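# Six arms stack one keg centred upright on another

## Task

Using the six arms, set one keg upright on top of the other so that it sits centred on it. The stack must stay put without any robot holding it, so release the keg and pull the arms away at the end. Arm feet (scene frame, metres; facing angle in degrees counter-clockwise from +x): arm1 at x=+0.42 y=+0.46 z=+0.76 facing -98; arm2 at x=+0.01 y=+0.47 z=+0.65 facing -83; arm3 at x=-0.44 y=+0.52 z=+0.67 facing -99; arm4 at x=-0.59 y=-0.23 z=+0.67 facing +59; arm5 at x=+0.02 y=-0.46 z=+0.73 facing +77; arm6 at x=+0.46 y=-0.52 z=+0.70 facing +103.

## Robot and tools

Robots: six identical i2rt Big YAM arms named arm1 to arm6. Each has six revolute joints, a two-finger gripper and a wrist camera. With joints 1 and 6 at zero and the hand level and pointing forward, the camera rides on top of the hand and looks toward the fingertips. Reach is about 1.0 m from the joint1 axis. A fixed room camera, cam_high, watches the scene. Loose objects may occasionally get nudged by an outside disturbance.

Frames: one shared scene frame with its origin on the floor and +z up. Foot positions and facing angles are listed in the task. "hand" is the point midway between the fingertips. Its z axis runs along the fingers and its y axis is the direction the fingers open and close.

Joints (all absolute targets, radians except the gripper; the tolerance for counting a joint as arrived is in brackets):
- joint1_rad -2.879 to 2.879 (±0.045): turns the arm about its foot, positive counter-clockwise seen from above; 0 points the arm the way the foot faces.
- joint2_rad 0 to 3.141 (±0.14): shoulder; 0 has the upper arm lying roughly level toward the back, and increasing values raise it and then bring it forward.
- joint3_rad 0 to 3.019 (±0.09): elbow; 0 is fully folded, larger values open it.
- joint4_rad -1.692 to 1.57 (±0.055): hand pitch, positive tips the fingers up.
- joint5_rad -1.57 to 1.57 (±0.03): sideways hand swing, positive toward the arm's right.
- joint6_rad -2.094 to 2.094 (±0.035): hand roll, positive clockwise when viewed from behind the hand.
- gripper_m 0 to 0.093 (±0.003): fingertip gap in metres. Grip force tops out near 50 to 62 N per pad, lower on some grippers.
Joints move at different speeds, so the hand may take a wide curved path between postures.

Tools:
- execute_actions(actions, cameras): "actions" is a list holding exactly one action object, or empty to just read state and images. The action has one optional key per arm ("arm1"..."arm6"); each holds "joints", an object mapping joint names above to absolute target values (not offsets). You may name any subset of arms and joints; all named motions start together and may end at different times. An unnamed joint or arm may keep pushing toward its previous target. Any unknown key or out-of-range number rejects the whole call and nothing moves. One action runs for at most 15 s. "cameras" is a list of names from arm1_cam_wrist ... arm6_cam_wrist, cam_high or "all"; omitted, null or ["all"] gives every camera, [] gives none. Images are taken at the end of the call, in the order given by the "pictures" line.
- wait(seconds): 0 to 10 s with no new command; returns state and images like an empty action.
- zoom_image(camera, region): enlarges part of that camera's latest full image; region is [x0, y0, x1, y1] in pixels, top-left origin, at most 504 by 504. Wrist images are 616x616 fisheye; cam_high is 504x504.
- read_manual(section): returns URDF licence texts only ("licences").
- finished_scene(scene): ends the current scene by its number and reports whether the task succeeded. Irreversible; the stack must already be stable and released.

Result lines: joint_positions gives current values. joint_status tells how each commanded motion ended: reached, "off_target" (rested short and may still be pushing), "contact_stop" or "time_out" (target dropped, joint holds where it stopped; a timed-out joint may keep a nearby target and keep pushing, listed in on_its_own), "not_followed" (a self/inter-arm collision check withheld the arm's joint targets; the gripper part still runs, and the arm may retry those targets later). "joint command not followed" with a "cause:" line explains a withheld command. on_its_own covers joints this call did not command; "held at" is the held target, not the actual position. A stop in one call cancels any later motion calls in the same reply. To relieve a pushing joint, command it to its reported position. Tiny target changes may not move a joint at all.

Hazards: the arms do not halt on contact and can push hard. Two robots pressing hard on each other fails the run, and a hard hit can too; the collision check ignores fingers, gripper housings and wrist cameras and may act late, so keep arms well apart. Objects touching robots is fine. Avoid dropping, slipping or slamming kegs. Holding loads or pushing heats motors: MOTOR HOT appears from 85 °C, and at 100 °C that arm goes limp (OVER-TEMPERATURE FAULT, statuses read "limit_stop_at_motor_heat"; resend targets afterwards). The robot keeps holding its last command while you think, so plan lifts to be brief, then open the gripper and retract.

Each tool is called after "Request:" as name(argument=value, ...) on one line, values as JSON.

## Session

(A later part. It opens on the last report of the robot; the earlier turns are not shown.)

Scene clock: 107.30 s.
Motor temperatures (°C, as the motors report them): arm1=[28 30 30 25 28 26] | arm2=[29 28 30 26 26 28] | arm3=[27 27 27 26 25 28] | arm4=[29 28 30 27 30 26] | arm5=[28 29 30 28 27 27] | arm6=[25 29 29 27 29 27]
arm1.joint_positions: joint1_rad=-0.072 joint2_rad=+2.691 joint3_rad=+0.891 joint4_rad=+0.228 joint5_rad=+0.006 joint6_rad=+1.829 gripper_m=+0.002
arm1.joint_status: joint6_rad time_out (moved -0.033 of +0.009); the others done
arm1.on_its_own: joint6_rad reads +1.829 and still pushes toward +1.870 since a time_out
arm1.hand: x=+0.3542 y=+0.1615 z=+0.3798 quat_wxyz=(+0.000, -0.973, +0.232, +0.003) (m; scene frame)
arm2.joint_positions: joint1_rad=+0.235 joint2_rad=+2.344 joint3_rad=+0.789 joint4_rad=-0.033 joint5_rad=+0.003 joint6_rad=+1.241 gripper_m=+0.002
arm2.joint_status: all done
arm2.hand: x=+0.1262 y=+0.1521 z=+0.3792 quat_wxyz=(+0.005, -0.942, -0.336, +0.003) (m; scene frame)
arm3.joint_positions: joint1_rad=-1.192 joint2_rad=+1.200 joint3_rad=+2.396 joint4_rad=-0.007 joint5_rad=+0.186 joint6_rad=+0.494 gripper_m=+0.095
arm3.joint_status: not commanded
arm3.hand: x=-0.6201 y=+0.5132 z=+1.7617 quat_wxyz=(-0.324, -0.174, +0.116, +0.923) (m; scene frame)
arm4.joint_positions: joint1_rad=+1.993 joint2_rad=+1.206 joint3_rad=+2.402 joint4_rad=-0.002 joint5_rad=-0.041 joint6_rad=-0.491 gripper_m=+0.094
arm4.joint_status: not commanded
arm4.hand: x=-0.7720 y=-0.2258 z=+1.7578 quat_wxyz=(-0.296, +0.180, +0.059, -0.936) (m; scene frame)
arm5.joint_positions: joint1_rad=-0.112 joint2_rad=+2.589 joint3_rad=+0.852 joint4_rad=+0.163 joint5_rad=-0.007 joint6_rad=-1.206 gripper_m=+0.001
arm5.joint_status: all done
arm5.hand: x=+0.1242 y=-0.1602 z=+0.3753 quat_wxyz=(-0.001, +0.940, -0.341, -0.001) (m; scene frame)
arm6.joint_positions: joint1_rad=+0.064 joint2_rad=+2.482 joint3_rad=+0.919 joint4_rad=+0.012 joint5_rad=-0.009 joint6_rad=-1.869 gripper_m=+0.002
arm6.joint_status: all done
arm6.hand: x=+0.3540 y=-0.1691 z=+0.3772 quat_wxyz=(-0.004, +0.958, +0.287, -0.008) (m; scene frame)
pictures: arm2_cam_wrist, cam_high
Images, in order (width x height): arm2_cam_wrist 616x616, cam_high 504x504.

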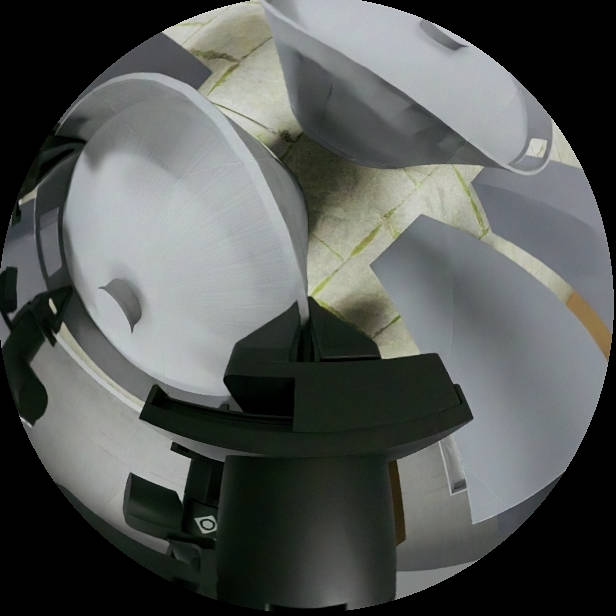

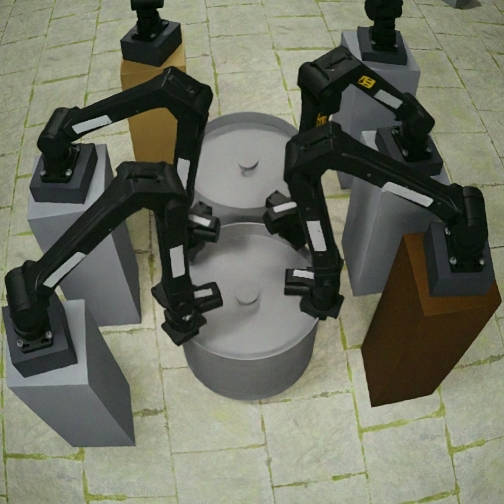

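Request:
execute_actions(actions=[{"arm1":{"joints":{"joint2_rad":2.17,"joint3_rad":0.66,"joint4_rad":0.0,"joint6_rad":1.83}},"arm2":{"joints":{"joint2_rad":1.815,"joint3_rad":0.69,"joint4_rad":-0.378}},"arm5":{"joints":{"joint2_rad":2.065,"joint3_rad":0.649,"joint4_rad":-0.093,"joint6_rad":-1.21}},"arm6":{"joints":{"joint2_rad":1.995,"joint3_rad":0.768,"joint4_rad":-0.278}}}], cameras=[])

Request:
execute_actions(actions=[{"arm1":{"joints":{"joint2_rad":1.775,"joint3_rad":0.6,"joint4_rad":-0.323}},"arm2":{"joints":{"joint2_rad":1.5,"joint3_rad":0.74,"joint4_rad":-0.733}},"arm5":{"joints":{"joint2_rad":1.68,"joint3_rad":0.62,"joint4_rad":-0.436}},"arm6":{"joints":{"joint2_rad":1.672,"joint3_rad":0.77,"joint4_rad":-0.592}}}], cameras=[])

Request:
execute_actions(actions=[{"arm1":{"joints":{"joint2_rad":1.423,"joint3_rad":0.65,"joint4_rad":-0.717}},"arm2":{"joints":{"joint2_rad":1.285,"joint3_rad":0.885,"joint4_rad":-1.083}},"arm5":{"joints":{"joint2_rad":1.363,"joint3_rad":0.70,"joint4_rad":-0.825}},"arm6":{"joints":{"joint2_rad":1.42,"joint3_rad":0.868,"joint4_rad":-0.932}}}], cameras=["arm2_cam_wrist","arm5_cam_wrist","cam_high"])

Scene clock: 122.27 s.
Motor temperatures (°C, as the motors report them): arm1=[28 31 31 25 28 25] | arm2=[29 29 30 26 26 28] | arm3=[27 27 27 26 25 28] | arm4=[29 28 30 27 30 26] | arm5=[28 30 30 28 27 27] | arm6=[25 30 29 27 29 27]
arm1.joint_positions: joint1_rad=-0.072 joint2_rad=+2.256 joint3_rad=+0.664 joint4_rad=+0.023 joint5_rad=+0.007 joint6_rad=+1.820 gripper_m=+0.002
arm1.joint_status: all done
arm1.hand: x=+0.3539 y=+0.1608 z=+0.5166 quat_wxyz=(-0.001, -0.974, +0.228, +0.004) (m; scene frame)
arm2.joint_positions: joint1_rad=+0.235 joint2_rad=+1.904 joint3_rad=+0.685 joint4_rad=-0.360 joint5_rad=+0.001 joint6_rad=+1.240 gripper_m=+0.002
arm2.joint_status: all done
arm2.hand: x=+0.1274 y=+0.1503 z=+0.5145 quat_wxyz=(+0.001, -0.942, -0.336, +0.002) (m; scene frame)
arm3.joint_positions: joint1_rad=-1.192 joint2_rad=+1.200 joint3_rad=+2.396 joint4_rad=-0.007 joint5_rad=+0.186 joint6_rad=+0.494 gripper_m=+0.095
arm3.joint_status: not commanded
arm3.hand: x=-0.6201 y=+0.5132 z=+1.7617 quat_wxyz=(-0.324, -0.174, +0.116, +0.923) (m; scene frame)
arm4.joint_positions: joint1_rad=+1.993 joint2_rad=+1.206 joint3_rad=+2.402 joint4_rad=-0.002 joint5_rad=-0.041 joint6_rad=-0.491 gripper_m=+0.094
arm4.joint_status: not commanded
arm4.hand: x=-0.7720 y=-0.2258 z=+1.7578 quat_wxyz=(-0.296, +0.180, +0.059, -0.936) (m; scene frame)
arm5.joint_positions: joint1_rad=-0.113 joint2_rad=+2.148 joint3_rad=+0.657 joint4_rad=-0.076 joint5_rad=-0.005 joint6_rad=-1.202 gripper_m=+0.001
arm5.joint_status: all done
arm5.hand: x=+0.1242 y=-0.1604 z=+0.5105 quat_wxyz=(-0.004, +0.939, -0.344, +0.000) (m; scene frame)
arm6.joint_positions: joint1_rad=+0.064 joint2_rad=+2.061 joint3_rad=+0.762 joint4_rad=-0.247 joint5_rad=-0.009 joint6_rad=-1.869 gripper_m=+0.002
arm6.joint_status: all done
arm6.hand: x=+0.3549 y=-0.1687 z=+0.5152 quat_wxyz=(-0.007, +0.958, +0.287, -0.008) (m; scene frame)
pictures: none
No camera images: the call's "cameras" was empty. Leave "cameras" out to get every camera's image.

Scene clock: 123.40 s.
Motor temperatures (°C, as the motors report them): arm1=[28 31 31 25 28 25] | arm2=[29 29 31 26 26 28] | arm3=[27 27 27 26 25 28] | arm4=[29 28 30 27 30 26] | arm5=[28 31 30 28 27 27] | arm6=[25 30 30 27 29 27]
arm1.joint_positions: joint1_rad=-0.077 joint2_rad=+1.851 joint3_rad=+0.577 joint4_rad=-0.294 joint5_rad=+0.011 joint6_rad=+1.815 gripper_m=+0.002
arm1.joint_status: all done
arm1.hand: x=+0.3524 y=+0.1635 z=+0.6280 quat_wxyz=(-0.002, -0.974, +0.228, +0.006) (m; scene frame)
arm2.joint_positions: joint1_rad=+0.235 joint2_rad=+1.569 joint3_rad=+0.699 joint4_rad=-0.692 joint5_rad=-0.001 joint6_rad=+1.239 gripper_m=+0.002
arm2.joint_status: all done
arm2.hand: x=+0.1269 y=+0.1534 z=+0.6241 quat_wxyz=(-0.007, -0.942, -0.337, +0.000) (m; scene frame)
arm3.joint_positions: joint1_rad=-1.192 joint2_rad=+1.200 joint3_rad=+2.396 joint4_rad=-0.007 joint5_rad=+0.186 joint6_rad=+0.494 gripper_m=+0.095
arm3.joint_status: not commanded
arm3.hand: x=-0.6201 y=+0.5132 z=+1.7617 quat_wxyz=(-0.324, -0.174, +0.116, +0.923) (m; scene frame)
arm4.joint_positions: joint1_rad=+1.993 joint2_rad=+1.206 joint3_rad=+2.402 joint4_rad=-0.002 joint5_rad=-0.041 joint6_rad=-0.491 gripper_m=+0.094
arm4.joint_status: not commanded
arm4.hand: x=-0.7720 y=-0.2258 z=+1.7578 quat_wxyz=(-0.296, +0.180, +0.059, -0.936) (m; scene frame)
arm5.joint_positions: joint1_rad=-0.111 joint2_rad=+1.763 joint3_rad=+0.613 joint4_rad=-0.409 joint5_rad=-0.009 joint6_rad=-1.202 gripper_m=+0.001
arm5.joint_status: all done
arm5.hand: x=+0.1232 y=-0.1568 z=+0.6213 quat_wxyz=(-0.008, +0.940, -0.342, -0.002) (m; scene frame)
arm6.joint_positions: joint1_rad=+0.064 joint2_rad=+1.725 joint3_rad=+0.749 joint4_rad=-0.560 joint5_rad=-0.009 joint6_rad=-1.867 gripper_m=+0.002
arm6.joint_status: all done
arm6.hand: x=+0.3551 y=-0.1663 z=+0.6284 quat_wxyz=(-0.011, +0.958, +0.286, -0.008) (m; scene frame)
pictures: none
No camera images: the call's "cameras" was empty. Leave "cameras" out to get every camera's image.

Scene clock: 125.77 s.
Motor temperatures (°C, as the motors report them): arm1=[28 31 31 25 28 25] | arm2=[29 29 32 26 26 28] | arm3=[27 27 27 26 25 28] | arm4=[29 28 30 27 30 26] | arm5=[28 31 30 28 27 27] | arm6=[25 30 30 27 29 27]
arm1.joint_positions: joint1_rad=-0.078 joint2_rad=+1.496 joint3_rad=+0.599 joint4_rad=-0.646 joint5_rad=+0.013 joint6_rad=+1.813 gripper_m=+0.002
arm1.joint_status: joint4_rad time_out (moved -0.352 of -0.423); the others done
arm1.on_its_own: joint4_rad reads -0.646 and still pushes toward -0.717 since a time_out
arm1.hand: x=+0.3516 y=+0.1614 z=+0.7324 quat_wxyz=(-0.015, -0.974, +0.227, +0.007) (m; scene frame)
arm2.joint_positions: joint1_rad=+0.235 joint2_rad=+1.362 joint3_rad=+0.827 joint4_rad=-1.025 joint5_rad=+0.006 joint6_rad=+1.238 gripper_m=+0.002
arm2.joint_status: joint4_rad time_out (moved -0.333 of -0.391); the others done
arm2.on_its_own: joint4_rad reads -1.025 and still pushes toward -1.083 since a time_out
arm2.hand: x=+0.1272 y=+0.1501 z=+0.7273 quat_wxyz=(-0.009, -0.941, -0.337, +0.004) (m; scene frame)
arm3.joint_positions: joint1_rad=-1.192 joint2_rad=+1.200 joint3_rad=+2.396 joint4_rad=-0.007 joint5_rad=+0.186 joint6_rad=+0.494 gripper_m=+0.095
arm3.joint_status: not commanded
arm3.hand: x=-0.6201 y=+0.5132 z=+1.7617 quat_wxyz=(-0.324, -0.174, +0.116, +0.923) (m; scene frame)
arm4.joint_positions: joint1_rad=+1.993 joint2_rad=+1.206 joint3_rad=+2.402 joint4_rad=-0.002 joint5_rad=-0.041 joint6_rad=-0.491 gripper_m=+0.094
arm4.joint_status: not commanded
arm4.hand: x=-0.7720 y=-0.2258 z=+1.7578 quat_wxyz=(-0.296, +0.180, +0.059, -0.936) (m; scene frame)
arm5.joint_positions: joint1_rad=-0.111 joint2_rad=+1.442 joint3_rad=+0.655 joint4_rad=-0.757 joint5_rad=-0.005 joint6_rad=-1.201 gripper_m=+0.001
arm5.joint_status: joint4_rad time_out (moved -0.348 of -0.416); the others done
arm5.on_its_own: joint4_rad reads -0.757 and still pushes toward -0.825 since a time_out
arm5.hand: x=+0.1224 y=-0.1600 z=+0.7253 quat_wxyz=(-0.016, +0.939, -0.343, +0.000) (m; scene frame)
arm6.joint_positions: joint1_rad=+0.067 joint2_rad=+1.465 joint3_rad=+0.816 joint4_rad=-0.881 joint5_rad=-0.011 joint6_rad=-1.863 gripper_m=+0.002
arm6.joint_status: all done
arm6.hand: x=+0.3559 y=-0.1711 z=+0.7339 quat_wxyz=(-0.014, +0.958, +0.286, -0.009) (m; scene frame)
pictures: arm2_cam_wrist, arm5_cam_wrist, cam_high
Images, in order (width x height): arm2_cam_wrist 616x616, arm5_cam_wrist 616x616, cam_high 504x504.

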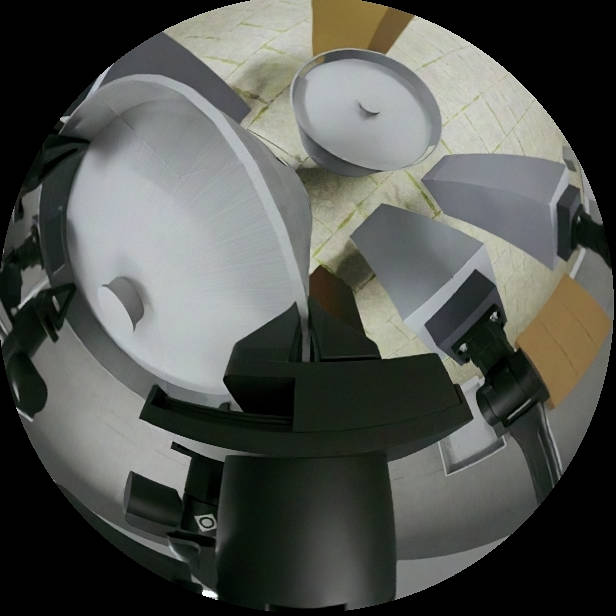

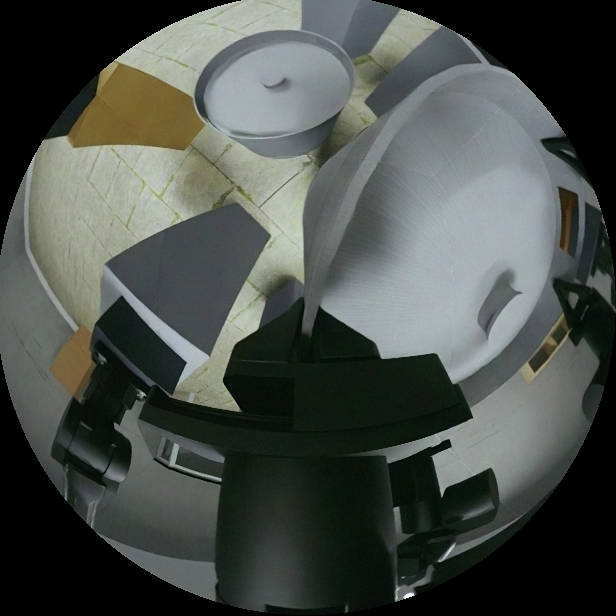

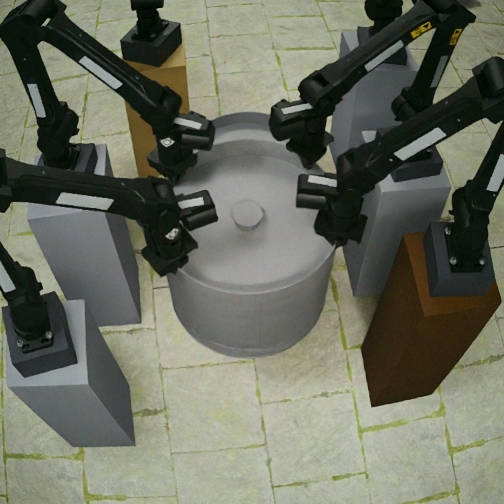

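Request:
execute_actions(actions=[{"arm1":{"joints":{"joint1_rad":-0.452,"joint2_rad":1.51,"joint3_rad":0.76,"joint4_rad":-0.70,"joint6_rad":1.438}},"arm2":{"joints":{"joint1_rad":-0.14,"joint2_rad":1.195,"joint3_rad":0.805,"joint4_rad":-1.063,"joint6_rad":0.865}},"arm5":{"joints":{"joint1_rad":0.291,"joint2_rad":1.38,"joint3_rad":0.712,"joint4_rad":-0.79,"joint6_rad":-0.797}},"arm6":{"joints":{"joint1_rad":0.335,"joint2_rad":1.59,"joint3_rad":1.078,"joint4_rad":-0.939,"joint6_rad":-1.595}}}], cameras=[])

Request:
execute_actions(actions=[{"arm1":{"joints":{"joint1_rad":-0.73,"joint2_rad":1.645,"joint3_rad":0.97,"joint4_rad":-0.758,"joint6_rad":1.16}},"arm2":{"joints":{"joint1_rad":-0.547,"joint2_rad":1.227,"joint3_rad":0.835,"joint4_rad":-1.058,"joint6_rad":0.458}},"arm5":{"joints":{"joint1_rad":0.642,"joint2_rad":1.477,"joint3_rad":0.84,"joint4_rad":-0.807,"joint6_rad":-0.446}},"arm6":{"joints":{"joint1_rad":0.522,"joint2_rad":1.774,"joint3_rad":1.365,"joint4_rad":-1.025,"joint6_rad":-1.408}}}], cameras=["cam_high","arm2_cam_wrist"])

Scene clock: 166.83 s.
Motor temperatures (°C, as the motors report them): arm1=[28 31 36 26 28 25] | arm2=[29 29 39 27 26 28] | arm3=[27 27 27 26 25 28] | arm4=[29 28 30 27 30 26] | arm5=[28 31 34 28 27 27] | arm6=[25 29 34 27 30 27]
arm1.joint_positions: joint1_rad=-0.461 joint2_rad=+1.590 joint3_rad=+0.703 joint4_rad=-0.657 joint5_rad=+0.016 joint6_rad=+1.424 gripper_m=+0.002
arm1.joint_status: all done
arm1.hand: x=+0.2228 y=+0.1774 z=+0.7297 quat_wxyz=(-0.010, -0.974, +0.225, +0.013) (m; scene frame)
arm2.joint_positions: joint1_rad=-0.137 joint2_rad=+1.280 joint3_rad=+0.754 joint4_rad=-1.058 joint5_rad=+0.006 joint6_rad=+0.860 gripper_m=+0.002
arm2.joint_status: all done
arm2.hand: x=+0.0033 y=+0.1650 z=+0.7279 quat_wxyz=(+0.004, -0.940, -0.340, +0.002) (m; scene frame)
arm3.joint_positions: joint1_rad=-1.192 joint2_rad=+1.200 joint3_rad=+2.396 joint4_rad=-0.007 joint5_rad=+0.186 joint6_rad=+0.494 gripper_m=+0.095
arm3.joint_status: not commanded
arm3.hand: x=-0.6201 y=+0.5132 z=+1.7617 quat_wxyz=(-0.324, -0.174, +0.116, +0.923) (m; scene frame)
arm4.joint_positions: joint1_rad=+1.993 joint2_rad=+1.206 joint3_rad=+2.402 joint4_rad=-0.002 joint5_rad=-0.041 joint6_rad=-0.491 gripper_m=+0.094
arm4.joint_status: not commanded
arm4.hand: x=-0.7720 y=-0.2258 z=+1.7578 quat_wxyz=(-0.296, +0.180, +0.059, -0.936) (m; scene frame)
arm5.joint_positions: joint1_rad=+0.286 joint2_rad=+1.461 joint3_rad=+0.657 joint4_rad=-0.745 joint5_rad=-0.006 joint6_rad=-0.804 gripper_m=+0.001
arm5.joint_status: all done
arm5.hand: x=-0.0019 y=-0.1428 z=+0.7192 quat_wxyz=(-0.011, +0.939, -0.343, -0.004) (m; scene frame)
arm6.joint_positions: joint1_rad=+0.342 joint2_rad=+1.641 joint3_rad=+1.003 joint4_rad=-0.897 joint5_rad=-0.007 joint6_rad=-1.592 gripper_m=+0.002
arm6.joint_status: all done
arm6.hand: x=+0.2294 y=-0.1545 z=+0.7268 quat_wxyz=(-0.010, +0.958, +0.287, -0.012) (m; scene frame)
pictures: none
No camera images: the call's "cameras" was empty. Leave "cameras" out to get every camera's image.

Scene clock: 168.17 s.
Motor temperatures (°C, as the motors report them): arm1=[28 31 36 26 28 25] | arm2=[29 29 40 27 26 28] | arm3=[27 27 27 26 25 28] | arm4=[29 28 30 27 30 26] | arm5=[28 31 34 28 27 27] | arm6=[25 29 34 27 30 27]
arm1.joint_positions: joint1_rad=-0.738 joint2_rad=+1.741 joint3_rad=+0.907 joint4_rad=-0.712 joint5_rad=+0.009 joint6_rad=+1.151 gripper_m=+0.002
arm1.joint_status: all done
arm1.hand: x=+0.0990 y=+0.1958 z=+0.7273 quat_wxyz=(-0.008, -0.974, +0.227, +0.012) (m; scene frame)
arm2.joint_positions: joint1_rad=-0.538 joint2_rad=+1.299 joint3_rad=+0.762 joint4_rad=-1.038 joint5_rad=+0.000 joint6_rad=+0.463 gripper_m=+0.002
arm2.joint_status: all done
arm2.hand: x=-0.1174 y=+0.1847 z=+0.7248 quat_wxyz=(-0.002, -0.941, -0.338, +0.000) (m; scene frame)
arm3.joint_positions: joint1_rad=-1.192 joint2_rad=+1.200 joint3_rad=+2.396 joint4_rad=-0.007 joint5_rad=+0.186 joint6_rad=+0.494 gripper_m=+0.095
arm3.joint_status: not commanded
arm3.hand: x=-0.6201 y=+0.5132 z=+1.7617 quat_wxyz=(-0.324, -0.174, +0.116, +0.923) (m; scene frame)
arm4.joint_positions: joint1_rad=+1.993 joint2_rad=+1.206 joint3_rad=+2.402 joint4_rad=-0.002 joint5_rad=-0.041 joint6_rad=-0.491 gripper_m=+0.094
arm4.joint_status: not commanded
arm4.hand: x=-0.7720 y=-0.2258 z=+1.7578 quat_wxyz=(-0.296, +0.180, +0.059, -0.936) (m; scene frame)
arm5.joint_positions: joint1_rad=+0.630 joint2_rad=+1.566 joint3_rad=+0.781 joint4_rad=-0.752 joint5_rad=+0.002 joint6_rad=-0.455 gripper_m=+0.001
arm5.joint_status: all done
arm5.hand: x=-0.1254 y=-0.1238 z=+0.7187 quat_wxyz=(-0.015, +0.938, -0.345, -0.008) (m; scene frame)
arm6.joint_positions: joint1_rad=+0.528 joint2_rad=+1.840 joint3_rad=+1.288 joint4_rad=-0.988 joint5_rad=-0.005 joint6_rad=-1.401 gripper_m=+0.002
arm6.joint_status: all done
arm6.hand: x=+0.1053 y=-0.1379 z=+0.7284 quat_wxyz=(-0.007, +0.958, +0.285, -0.013) (m; scene frame)
pictures: arm2_cam_wrist, cam_high
Images, in order (width x height): arm2_cam_wrist 616x616, cam_high 504x504.

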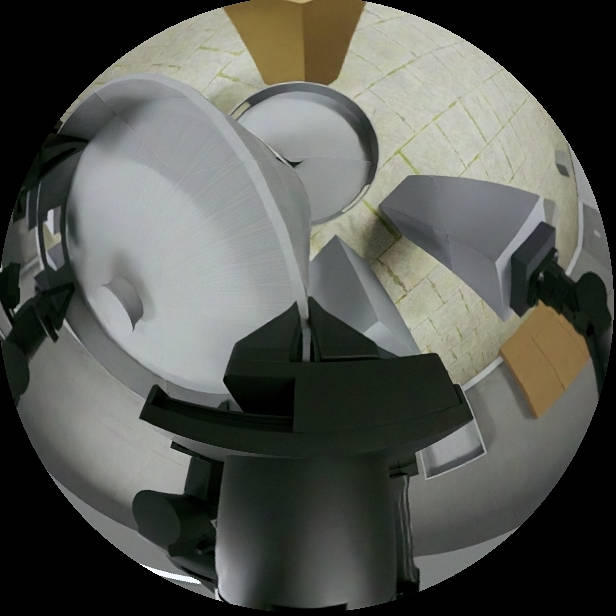

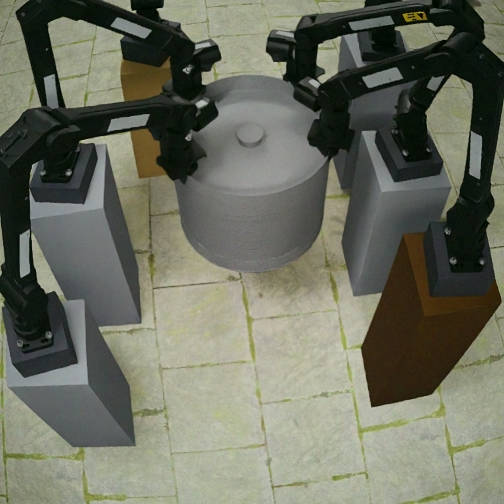

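Request:
execute_actions(actions=[{"arm1":{"joints":{"joint1_rad":-0.916,"joint2_rad":1.81,"joint3_rad":1.27,"joint4_rad":-0.86,"joint6_rad":0.974}},"arm2":{"joints":{"joint1_rad":-0.874,"joint2_rad":1.365,"joint3_rad":0.99,"joint4_rad":-1.054,"joint6_rad":0.131}},"arm5":{"joints":{"joint1_rad":0.89,"joint2_rad":1.63,"joint3_rad":1.075,"joint4_rad":-0.855,"joint6_rad":-0.198}},"arm6":{"joints":{"joint1_rad":0.651,"joint2_rad":2.0,"joint3_rad":1.76,"joint4_rad":-1.17,"joint6_rad":-1.279}}}], cameras=[])

Request:
execute_actions(actions=[{"arm1":{"joints":{"joint1_rad":-1.042,"joint2_rad":2.02,"joint3_rad":1.655,"joint4_rad":-1.02,"joint6_rad":0.848}},"arm2":{"joints":{"joint1_rad":-1.097,"joint2_rad":1.555,"joint3_rad":1.235,"joint4_rad":-1.091,"joint6_rad":-0.092}},"arm5":{"joints":{"joint1_rad":1.056,"joint2_rad":1.82,"joint3_rad":1.39,"joint4_rad":-0.965,"joint6_rad":-0.032}},"arm6":{"joints":{"joint1_rad":0.743,"joint2_rad":2.32,"joint3_rad":2.36,"joint4_rad":-1.44,"joint6_rad":-1.187}}}])

Scene clock: 176.10 s.
Motor temperatures (°C, as the motors report them): arm1=[28 32 37 25 28 25] | arm2=[29 29 41 26 26 28] | arm3=[27 27 27 26 25 28] | arm4=[29 28 30 27 30 26] | arm5=[28 31 35 28 27 27] | arm6=[25 30 35 27 30 27]
arm1.joint_positions: joint1_rad=-0.924 joint2_rad=+1.933 joint3_rad=+1.198 joint4_rad=-0.814 joint5_rad=+0.004 joint6_rad=+0.968 gripper_m=+0.002
arm1.joint_status: all done
arm1.hand: x=-0.0245 y=+0.2140 z=+0.7225 quat_wxyz=(-0.006, -0.974, +0.228, +0.010) (m; scene frame)
arm2.joint_positions: joint1_rad=-0.868 joint2_rad=+1.456 joint3_rad=+0.901 joint4_rad=-1.034 joint5_rad=+0.002 joint6_rad=+0.135 gripper_m=+0.002
arm2.joint_status: all done
arm2.hand: x=-0.2396 y=+0.2028 z=+0.7197 quat_wxyz=(+0.002, -0.941, -0.337, -0.007) (m; scene frame)
arm3.joint_positions: joint1_rad=-1.192 joint2_rad=+1.200 joint3_rad=+2.396 joint4_rad=-0.007 joint5_rad=+0.186 joint6_rad=+0.494 gripper_m=+0.095
arm3.joint_status: not commanded
arm3.hand: x=-0.6201 y=+0.5132 z=+1.7617 quat_wxyz=(-0.324, -0.174, +0.116, +0.923) (m; scene frame)
arm4.joint_positions: joint1_rad=+1.993 joint2_rad=+1.206 joint3_rad=+2.402 joint4_rad=-0.002 joint5_rad=-0.041 joint6_rad=-0.491 gripper_m=+0.094
arm4.joint_status: not commanded
arm4.hand: x=-0.7720 y=-0.2258 z=+1.7578 quat_wxyz=(-0.296, +0.180, +0.059, -0.936) (m; scene frame)
arm5.joint_positions: joint1_rad=+0.873 joint2_rad=+1.746 joint3_rad=+1.015 joint4_rad=-0.812 joint5_rad=+0.003 joint6_rad=-0.207 gripper_m=+0.001
arm5.joint_status: all done
arm5.hand: x=-0.2506 y=-0.1053 z=+0.7153 quat_wxyz=(-0.011, +0.938, -0.347, -0.009) (m; scene frame)
arm6.joint_positions: joint1_rad=+0.658 joint2_rad=+2.082 joint3_rad=+1.671 joint4_rad=-1.137 joint5_rad=-0.003 joint6_rad=-1.270 gripper_m=+0.003
arm6.joint_status: all done
arm6.hand: x=-0.0185 y=-0.1223 z=+0.7257 quat_wxyz=(-0.002, +0.959, +0.284, -0.011) (m; scene frame)
pictures: none
No camera images: the call's "cameras" was empty. Leave "cameras" out to get every camera's image.

Scene clock: 178.73 s.
Motor temperatures (°C, as the motors report them): arm1=[28 32 37 26 28 25] | arm2=[29 29 44 26 26 28] | arm3=[27 27 27 26 25 28] | arm4=[29 28 30 27 30 26] | arm5=[28 32 36 28 27 27] | arm6=[25 31 37 27 30 27]
arm1.joint_positions: joint1_rad=-1.001 joint2_rad=+2.069 joint3_rad=+1.313 joint4_rad=-0.741 joint5_rad=+0.014 joint6_rad=+0.960 gripper_m=+0.002
arm1.joint_status: joint3_rad time_out (moved +0.115 of +0.457); joint4_rad time_out (moved +0.073 of -0.206); joint6_rad time_out (moved -0.007 of -0.120); the others done
arm1.on_its_own: joint1_rad reads -1.001 and still pushes toward -0.942 since a time_out (your -1.042 is given up); joint3_rad is held at +1.246, not at your +1.655, since a time_out; joint4_rad reads -0.741 and still pushes toward -0.869 since a time_out (your -1.020 is given up); joint6_rad is held at +0.943, not at your +0.848, since a time_out
arm1.hand: x=-0.0887 y=+0.2291 z=+0.6878 quat_wxyz=(-0.019, -0.964, +0.262, +0.033) (m; scene frame)
arm2.joint_positions: joint1_rad=-1.057 joint2_rad=+1.660 joint3_rad=+1.035 joint4_rad=-1.097 joint5_rad=-0.017 joint6_rad=-0.007 gripper_m=+0.002
arm2.joint_status: joint3_rad time_out (moved +0.134 of +0.334); joint6_rad time_out (moved -0.142 of -0.227); the others done
arm2.on_its_own: joint3_rad reads +1.035 and still pushes toward +1.148 since a time_out; joint6_rad reads -0.007 and still pushes toward -0.092 since a time_out
arm2.hand: x=-0.3077 y=+0.2337 z=+0.6873 quat_wxyz=(+0.012, -0.947, -0.314, -0.073) (m; scene frame)
arm3.joint_positions: joint1_rad=-1.192 joint2_rad=+1.200 joint3_rad=+2.396 joint4_rad=-0.007 joint5_rad=+0.186 joint6_rad=+0.494 gripper_m=+0.095
arm3.joint_status: not commanded
arm3.hand: x=-0.6201 y=+0.5132 z=+1.7617 quat_wxyz=(-0.324, -0.174, +0.116, +0.923) (m; scene frame)
arm4.joint_positions: joint1_rad=+1.993 joint2_rad=+1.206 joint3_rad=+2.402 joint4_rad=-0.002 joint5_rad=-0.041 joint6_rad=-0.491 gripper_m=+0.094
arm4.joint_status: not commanded
arm4.hand: x=-0.7720 y=-0.2258 z=+1.7578 quat_wxyz=(-0.296, +0.180, +0.059, -0.936) (m; scene frame)
arm5.joint_positions: joint1_rad=+0.981 joint2_rad=+1.970 joint3_rad=+1.293 joint4_rad=-0.895 joint5_rad=+0.012 joint6_rad=-0.034 gripper_m=+0.001
arm5.joint_status: joint1_rad time_out (moved +0.108 of +0.183); joint2_rad time_out (moved +0.225 of +0.074); joint3_rad time_out (moved +0.278 of +0.375); joint4_rad time_out (moved -0.084 of -0.153); the others done
arm5.on_its_own: joint1_rad reads +0.981 and still pushes toward +1.056 since a time_out; joint2_rad reads +1.970 and still pushes toward +1.820 since a time_out; joint3_rad reads +1.293 and still pushes toward +1.390 since a time_out; joint4_rad reads -0.895 and still pushes toward -0.965 since a time_out
arm5.hand: x=-0.3429 y=-0.0755 z=+0.6915 quat_wxyz=(-0.008, +0.926, -0.378, +0.006) (m; scene frame)
arm6.joint_positions: joint1_rad=+0.727 joint2_rad=+2.405 joint3_rad=+2.193 joint4_rad=-1.434 joint5_rad=-0.009 joint6_rad=-1.144 gripper_m=+0.006
arm6.joint_status: joint3_rad time_out (moved +0.522 of +0.689); joint6_rad time_out (moved +0.127 of +0.083); the others done
arm6.on_its_own: joint3_rad reads +2.193 and still pushes toward +2.305 since a time_out; joint6_rad reads -1.144 and still pushes toward -1.187 since a time_out
arm6.hand: x=-0.1111 y=-0.1104 z=+0.7056 quat_wxyz=(+0.039, +0.966, +0.257, +0.017) (m; scene frame)
pictures: arm1_cam_wrist, arm2_cam_wrist, arm3_cam_wrist, arm4_cam_wrist, arm5_cam_wrist, arm6_cam_wrist, cam_high
joint command not followed: on one or more control steps a check withheld the commanded joint targets of the arm1 arm, and it was not sent them on those steps.
cause: the commanded joint targets would bring a part of the robot too close to another arm (this arm's wrist (the part past joint 4) and the other arm's forearm (the part past joint 3)); next, command targets that bring no part of the robot closer to that arm.
Images, in order (width x height): arm1_cam_wrist 616x616, arm2_cam_wrist 616x616, arm3_cam_wrist 616x616, arm4_cam_wrist 616x616, arm5_cam_wrist 616x616, arm6_cam_wrist 616x616, cam_high 504x504.

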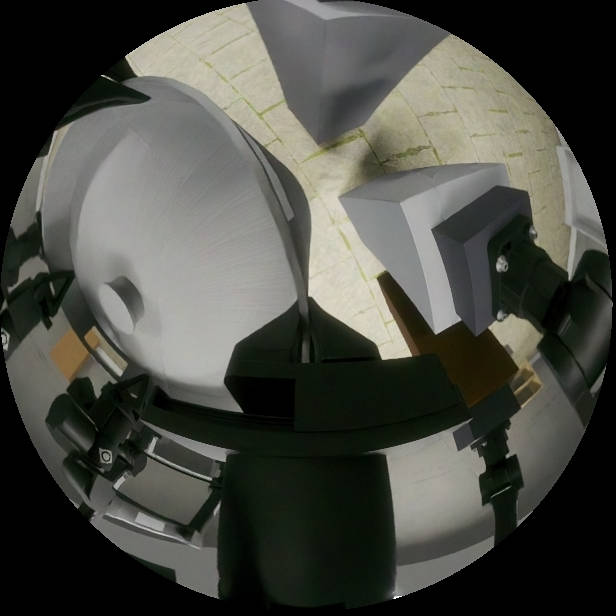

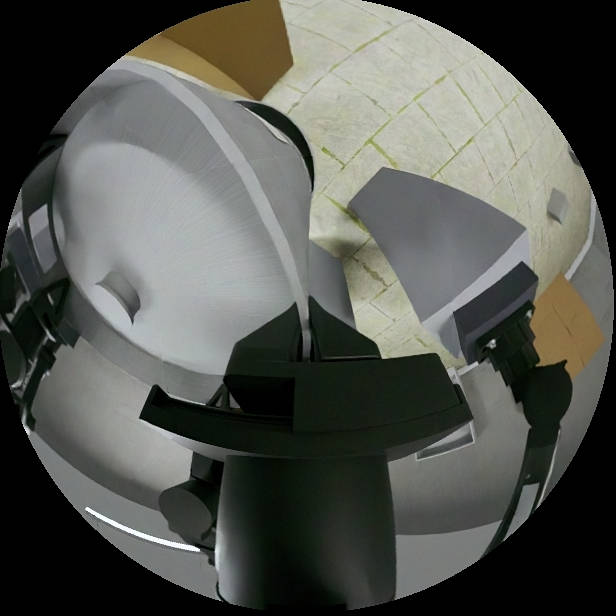

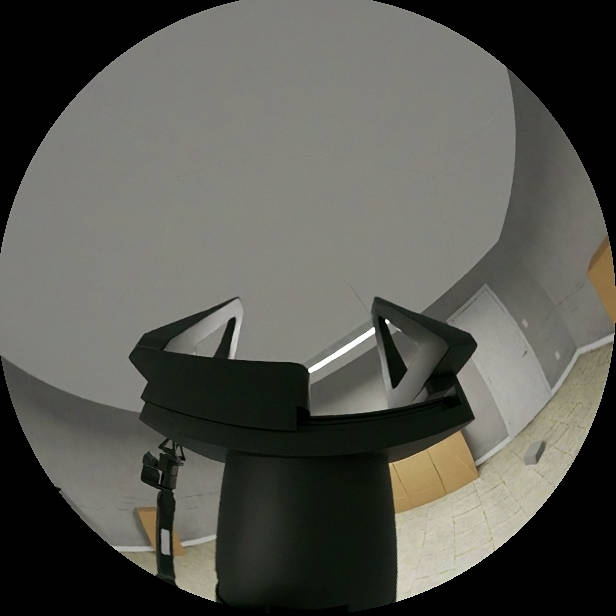

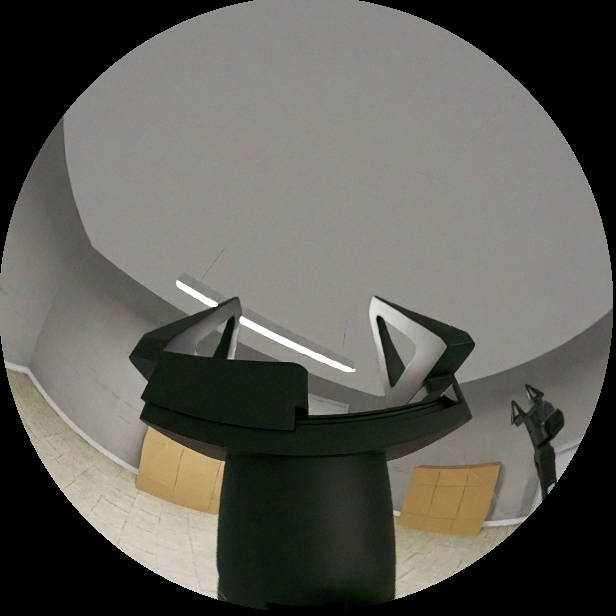

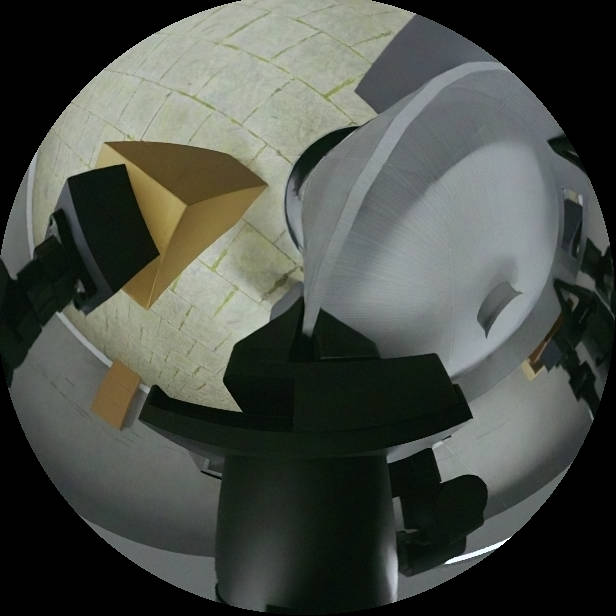

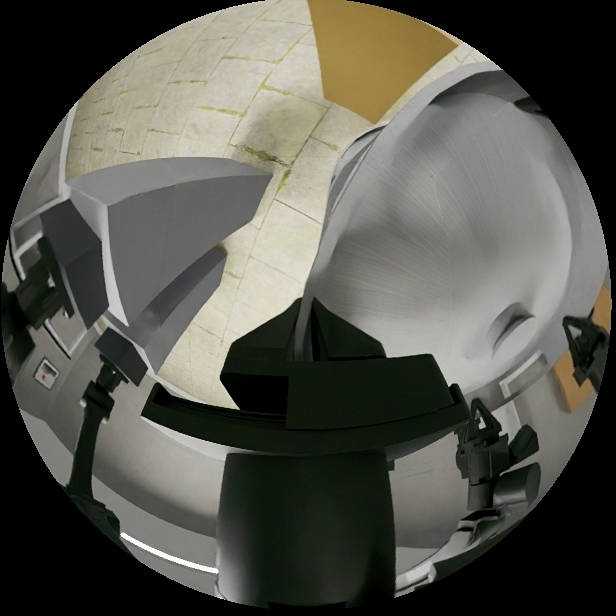

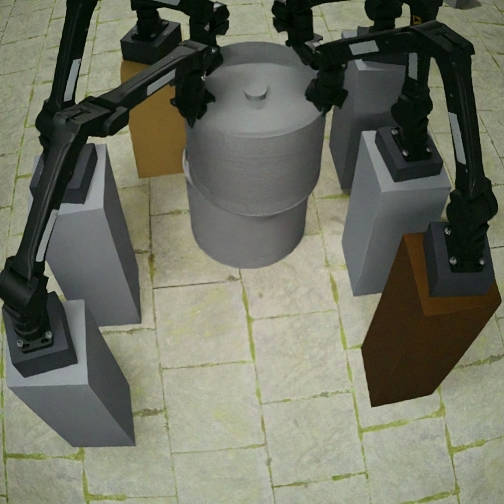

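Request:
execute_actions(actions=[{"arm1":{"joints":{"joint1_rad":-1.0,"joint2_rad":2.069,"joint3_rad":1.313,"joint4_rad":-0.76,"joint6_rad":0.96,"gripper_m":0.04}}}], cameras=["cam_high"])

Scene clock: 191.77 s.
Motor temperatures (°C, as the motors report them): arm1=[28 34 34 26 28 25] | arm2=[29 30 46 26 26 29] | arm3=[27 27 27 26 25 28] | arm4=[29 28 30 27 30 26] | arm5=[28 34 38 28 27 27] | arm6=[25 34 39 27 30 27]
arm1.joint_positions: joint1_rad=-0.992 joint2_rad=+2.033 joint3_rad=+1.298 joint4_rad=-0.780 joint5_rad=+0.003 joint6_rad=+0.962 gripper_m=+0.040
arm1.joint_status: all done
arm1.hand: x=-0.0765 y=+0.2272 z=+0.7013 quat_wxyz=(-0.017, -0.966, +0.258, +0.023) (m; scene frame)
arm2.joint_positions: joint1_rad=-1.066 joint2_rad=+1.684 joint3_rad=+1.036 joint4_rad=-1.040 joint5_rad=-0.005 joint6_rad=-0.039 gripper_m=+0.002
arm2.joint_status: not commanded
arm2.on_its_own: joint3_rad reads +1.036 and still pushes toward +1.148 since a time_out; joint6_rad reads -0.039 and still pushes toward -0.092 since a time_out
arm2.hand: x=-0.3204 y=+0.2312 z=+0.6763 quat_wxyz=(+0.011, -0.944, -0.326, -0.056) (m; scene frame)
arm3.joint_positions: joint1_rad=-1.192 joint2_rad=+1.200 joint3_rad=+2.396 joint4_rad=-0.007 joint5_rad=+0.186 joint6_rad=+0.494 gripper_m=+0.095
arm3.joint_status: not commanded
arm3.hand: x=-0.6201 y=+0.5132 z=+1.7617 quat_wxyz=(-0.324, -0.174, +0.116, +0.923) (m; scene frame)
arm4.joint_positions: joint1_rad=+1.993 joint2_rad=+1.206 joint3_rad=+2.402 joint4_rad=-0.002 joint5_rad=-0.041 joint6_rad=-0.491 gripper_m=+0.094
arm4.joint_status: not commanded
arm4.hand: x=-0.7720 y=-0.2258 z=+1.7578 quat_wxyz=(-0.296, +0.180, +0.059, -0.936) (m; scene frame)
arm5.joint_positions: joint1_rad=+0.987 joint2_rad=+1.970 joint3_rad=+1.293 joint4_rad=-0.894 joint5_rad=-0.010 joint6_rad=-0.053 gripper_m=+0.002
arm5.joint_status: not commanded
arm5.on_its_own: joint1_rad reads +0.987 and still pushes toward +1.056 since a time_out; joint2_rad reads +1.970 and still pushes toward +1.820 since a time_out; joint3_rad reads +1.293 and still pushes toward +1.390 since a time_out; joint4_rad reads -0.894 and still pushes toward -0.965 since a time_out
arm5.hand: x=-0.3483 y=-0.0801 z=+0.6915 quat_wxyz=(+0.002, +0.930, -0.366, +0.001) (m; scene frame)
arm6.joint_positions: joint1_rad=+0.730 joint2_rad=+2.421 joint3_rad=+2.194 joint4_rad=-1.406 joint5_rad=-0.006 joint6_rad=-1.155 gripper_m=+0.005
arm6.joint_status: not commanded
arm6.on_its_own: joint3_rad reads +2.194 and still pushes toward +2.305 since a time_out
arm6.hand: x=-0.1161 y=-0.1083 z=+0.6947 quat_wxyz=(+0.032, +0.964, +0.264, +0.014) (m; scene frame)
pictures: cam_high
Images, in order (width x height): cam_high 504x504.

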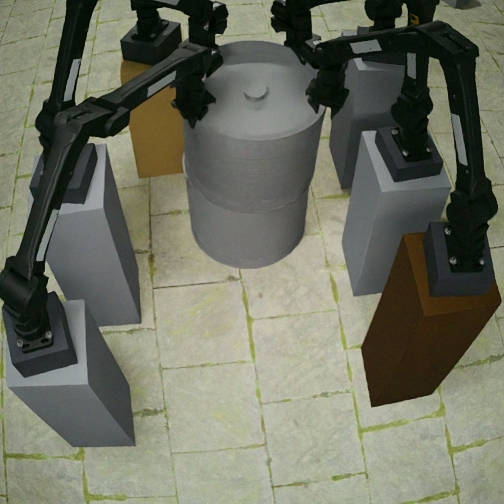

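Request:
execute_actions(actions=[{"arm1":{"joints":{"joint2_rad":1.8,"joint3_rad":1.2,"joint4_rad":-0.9}},"arm2":{"joints":{"joint1_rad":-1.097,"joint2_rad":1.52,"joint3_rad":1.27,"joint4_rad":-1.08,"joint6_rad":-0.07}},"arm5":{"joints":{"joint1_rad":1.04,"joint2_rad":1.82,"joint3_rad":1.39,"joint4_rad":-0.95,"joint6_rad":-0.04}},"arm6":{"joints":{"joint1_rad":0.743,"joint2_rad":2.30,"joint3_rad":2.38,"joint4_rad":-1.44,"joint6_rad":-1.17}}}], cameras=["cam_high","arm1_cam_wrist","arm2_cam_wrist","arm5_cam_wrist","arm6_cam_wrist"])

Scene clock: 199.50 s.
Motor temperatures (°C, as the motors report them): arm1=[28 33 34 26 28 25] | arm2=[29 31 49 26 26 29] | arm3=[27 27 27 26 25 28] | arm4=[29 28 30 27 30 26] | arm5=[28 35 39 28 27 27] | arm6=[25 35 41 27 30 27]
arm1.joint_positions: joint1_rad=-0.992 joint2_rad=+1.777 joint3_rad=+1.188 joint4_rad=-0.886 joint5_rad=-0.001 joint6_rad=+0.965 gripper_m=+0.040
arm1.joint_status: all done
arm1.hand: x=-0.0387 y=+0.2447 z=+0.7940 quat_wxyz=(-0.032, -0.965, +0.259, +0.037) (m; scene frame)
arm2.joint_positions: joint1_rad=-1.067 joint2_rad=+1.686 joint3_rad=+1.045 joint4_rad=-1.039 joint5_rad=-0.004 joint6_rad=-0.039 gripper_m=+0.002
arm2.joint_status: joint2_rad time_out (moved +0.001 of -0.164); joint3_rad time_out (moved +0.009 of +0.234); the others done
arm2.on_its_own: joint2_rad reads +1.686 and still pushes toward +1.520 since a time_out; joint3_rad reads +1.045 and still pushes toward +1.157 since a time_out (your +1.270 is given up)
arm2.hand: x=-0.3243 y=+0.2292 z=+0.6782 quat_wxyz=(+0.010, -0.944, -0.325, -0.052) (m; scene frame)
arm3.joint_positions: joint1_rad=-1.192 joint2_rad=+1.200 joint3_rad=+2.396 joint4_rad=-0.007 joint5_rad=+0.186 joint6_rad=+0.494 gripper_m=+0.095
arm3.joint_status: not commanded
arm3.hand: x=-0.6201 y=+0.5132 z=+1.7617 quat_wxyz=(-0.324, -0.174, +0.116, +0.923) (m; scene frame)
arm4.joint_positions: joint1_rad=+1.993 joint2_rad=+1.206 joint3_rad=+2.402 joint4_rad=-0.002 joint5_rad=-0.041 joint6_rad=-0.491 gripper_m=+0.094
arm4.joint_status: not commanded
arm4.hand: x=-0.7720 y=-0.2258 z=+1.7578 quat_wxyz=(-0.296, +0.180, +0.059, -0.936) (m; scene frame)
arm5.joint_positions: joint1_rad=+0.987 joint2_rad=+1.970 joint3_rad=+1.293 joint4_rad=-0.893 joint5_rad=-0.013 joint6_rad=-0.056 gripper_m=+0.002
arm5.joint_status: joint1_rad time_out (moved +0.000 of +0.053); joint2_rad time_out (moved +0.000 of -0.150); joint3_rad time_out (moved +0.000 of +0.097); joint4_rad time_out (moved +0.002 of -0.056); the others done
arm5.on_its_own: joint1_rad reads +0.987 and still pushes toward +1.040 since a time_out; joint2_rad reads +1.970 and still pushes toward +1.820 since a time_out; joint3_rad reads +1.293 and still pushes toward +1.390 since a time_out; joint4_rad reads -0.893 and still pushes toward -0.950 since a time_out
arm5.hand: x=-0.3489 y=-0.0802 z=+0.6915 quat_wxyz=(+0.003, +0.931, -0.365, -0.001) (m; scene frame)
arm6.joint_positions: joint1_rad=+0.730 joint2_rad=+2.423 joint3_rad=+2.205 joint4_rad=-1.412 joint5_rad=-0.006 joint6_rad=-1.154 gripper_m=+0.005
arm6.joint_status: joint3_rad time_out (moved +0.011 of +0.186); the others done
arm6.on_its_own: joint3_rad reads +2.205 and still pushes toward +2.318 since a time_out
arm6.hand: x=-0.1177 y=-0.1074 z=+0.6974 quat_wxyz=(+0.031, +0.964, +0.263, +0.013) (m; scene frame)
pictures: arm1_cam_wrist, arm2_cam_wrist, arm5_cam_wrist, arm6_cam_wrist, cam_high
Images, in order (width x height): arm1_cam_wrist 616x616, arm2_cam_wrist 616x616, arm5_cam_wrist 616x616, arm6_cam_wrist 616x616, cam_high 504x504.

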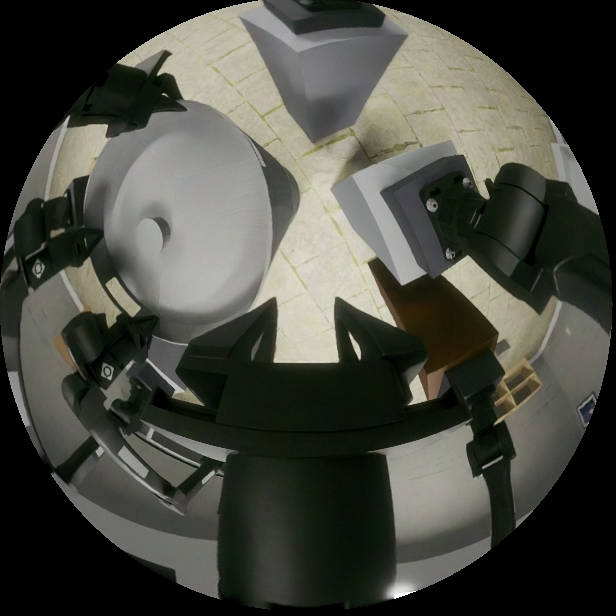

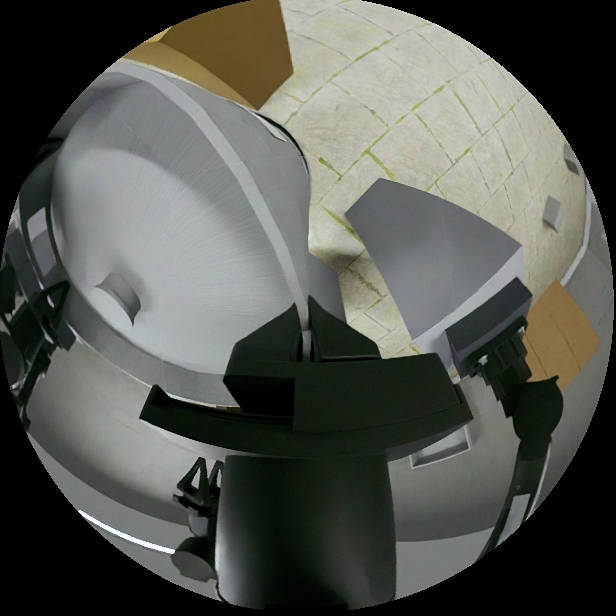

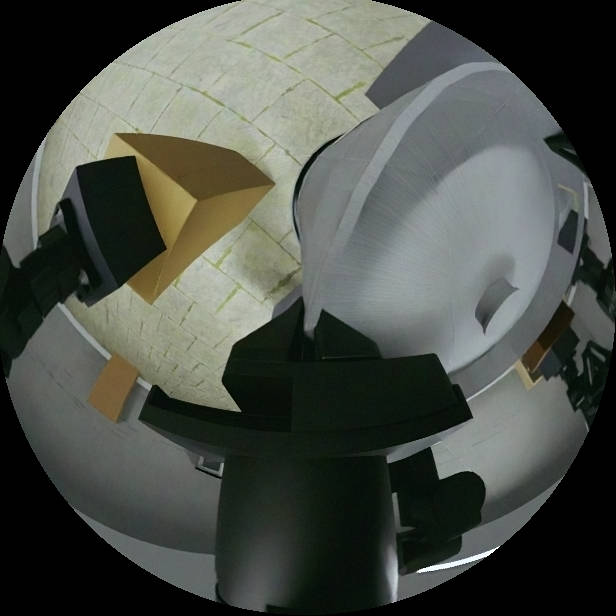

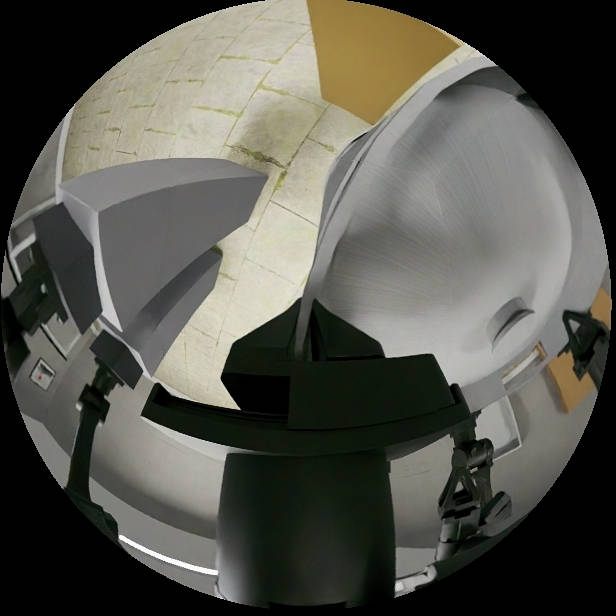

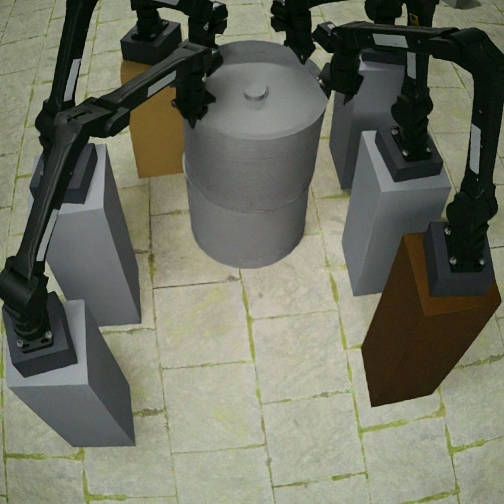

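Request:
zoom_image(camera="cam_high", region=[170, 100, 340, 270])

Request:
zoom_image(camera="arm5_cam_wrist", region=[260, 90, 420, 290])

Request:
zoom_image(camera="arm2_cam_wrist", region=[210, 70, 370, 270])

Region (170, 100, 340, 270) of cam_high's 504x504 image, scaled by 2.965, with more detail than that image has.

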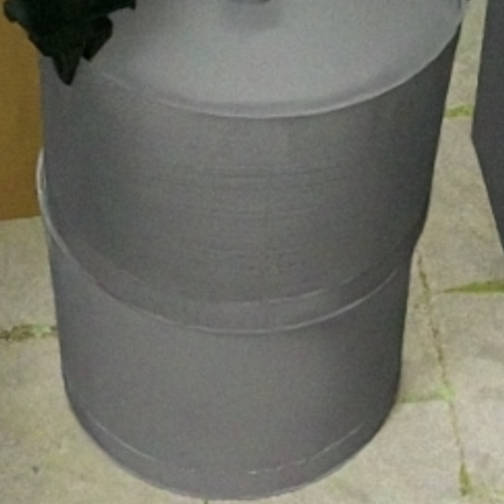

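Region (260, 90, 420, 290) of arm5_cam_wrist's 616x616 image, scaled by 2.520, with more detail than that image has; it fills the left 403 columns of this view, and the rest is white.

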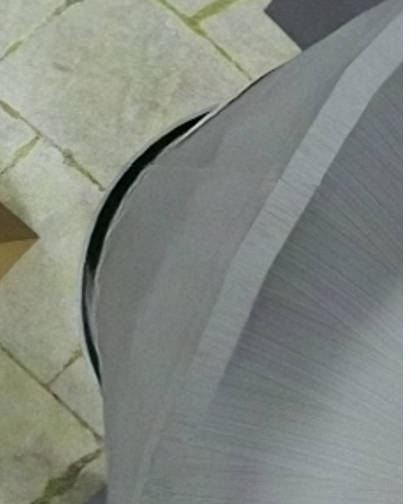

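Region (210, 70, 370, 270) of arm2_cam_wrist's 616x616 image, scaled by 2.520, with more detail than that image has; it fills the left 403 columns of this view, and the rest is white.

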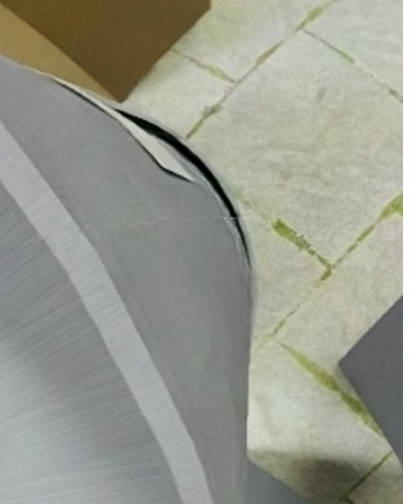

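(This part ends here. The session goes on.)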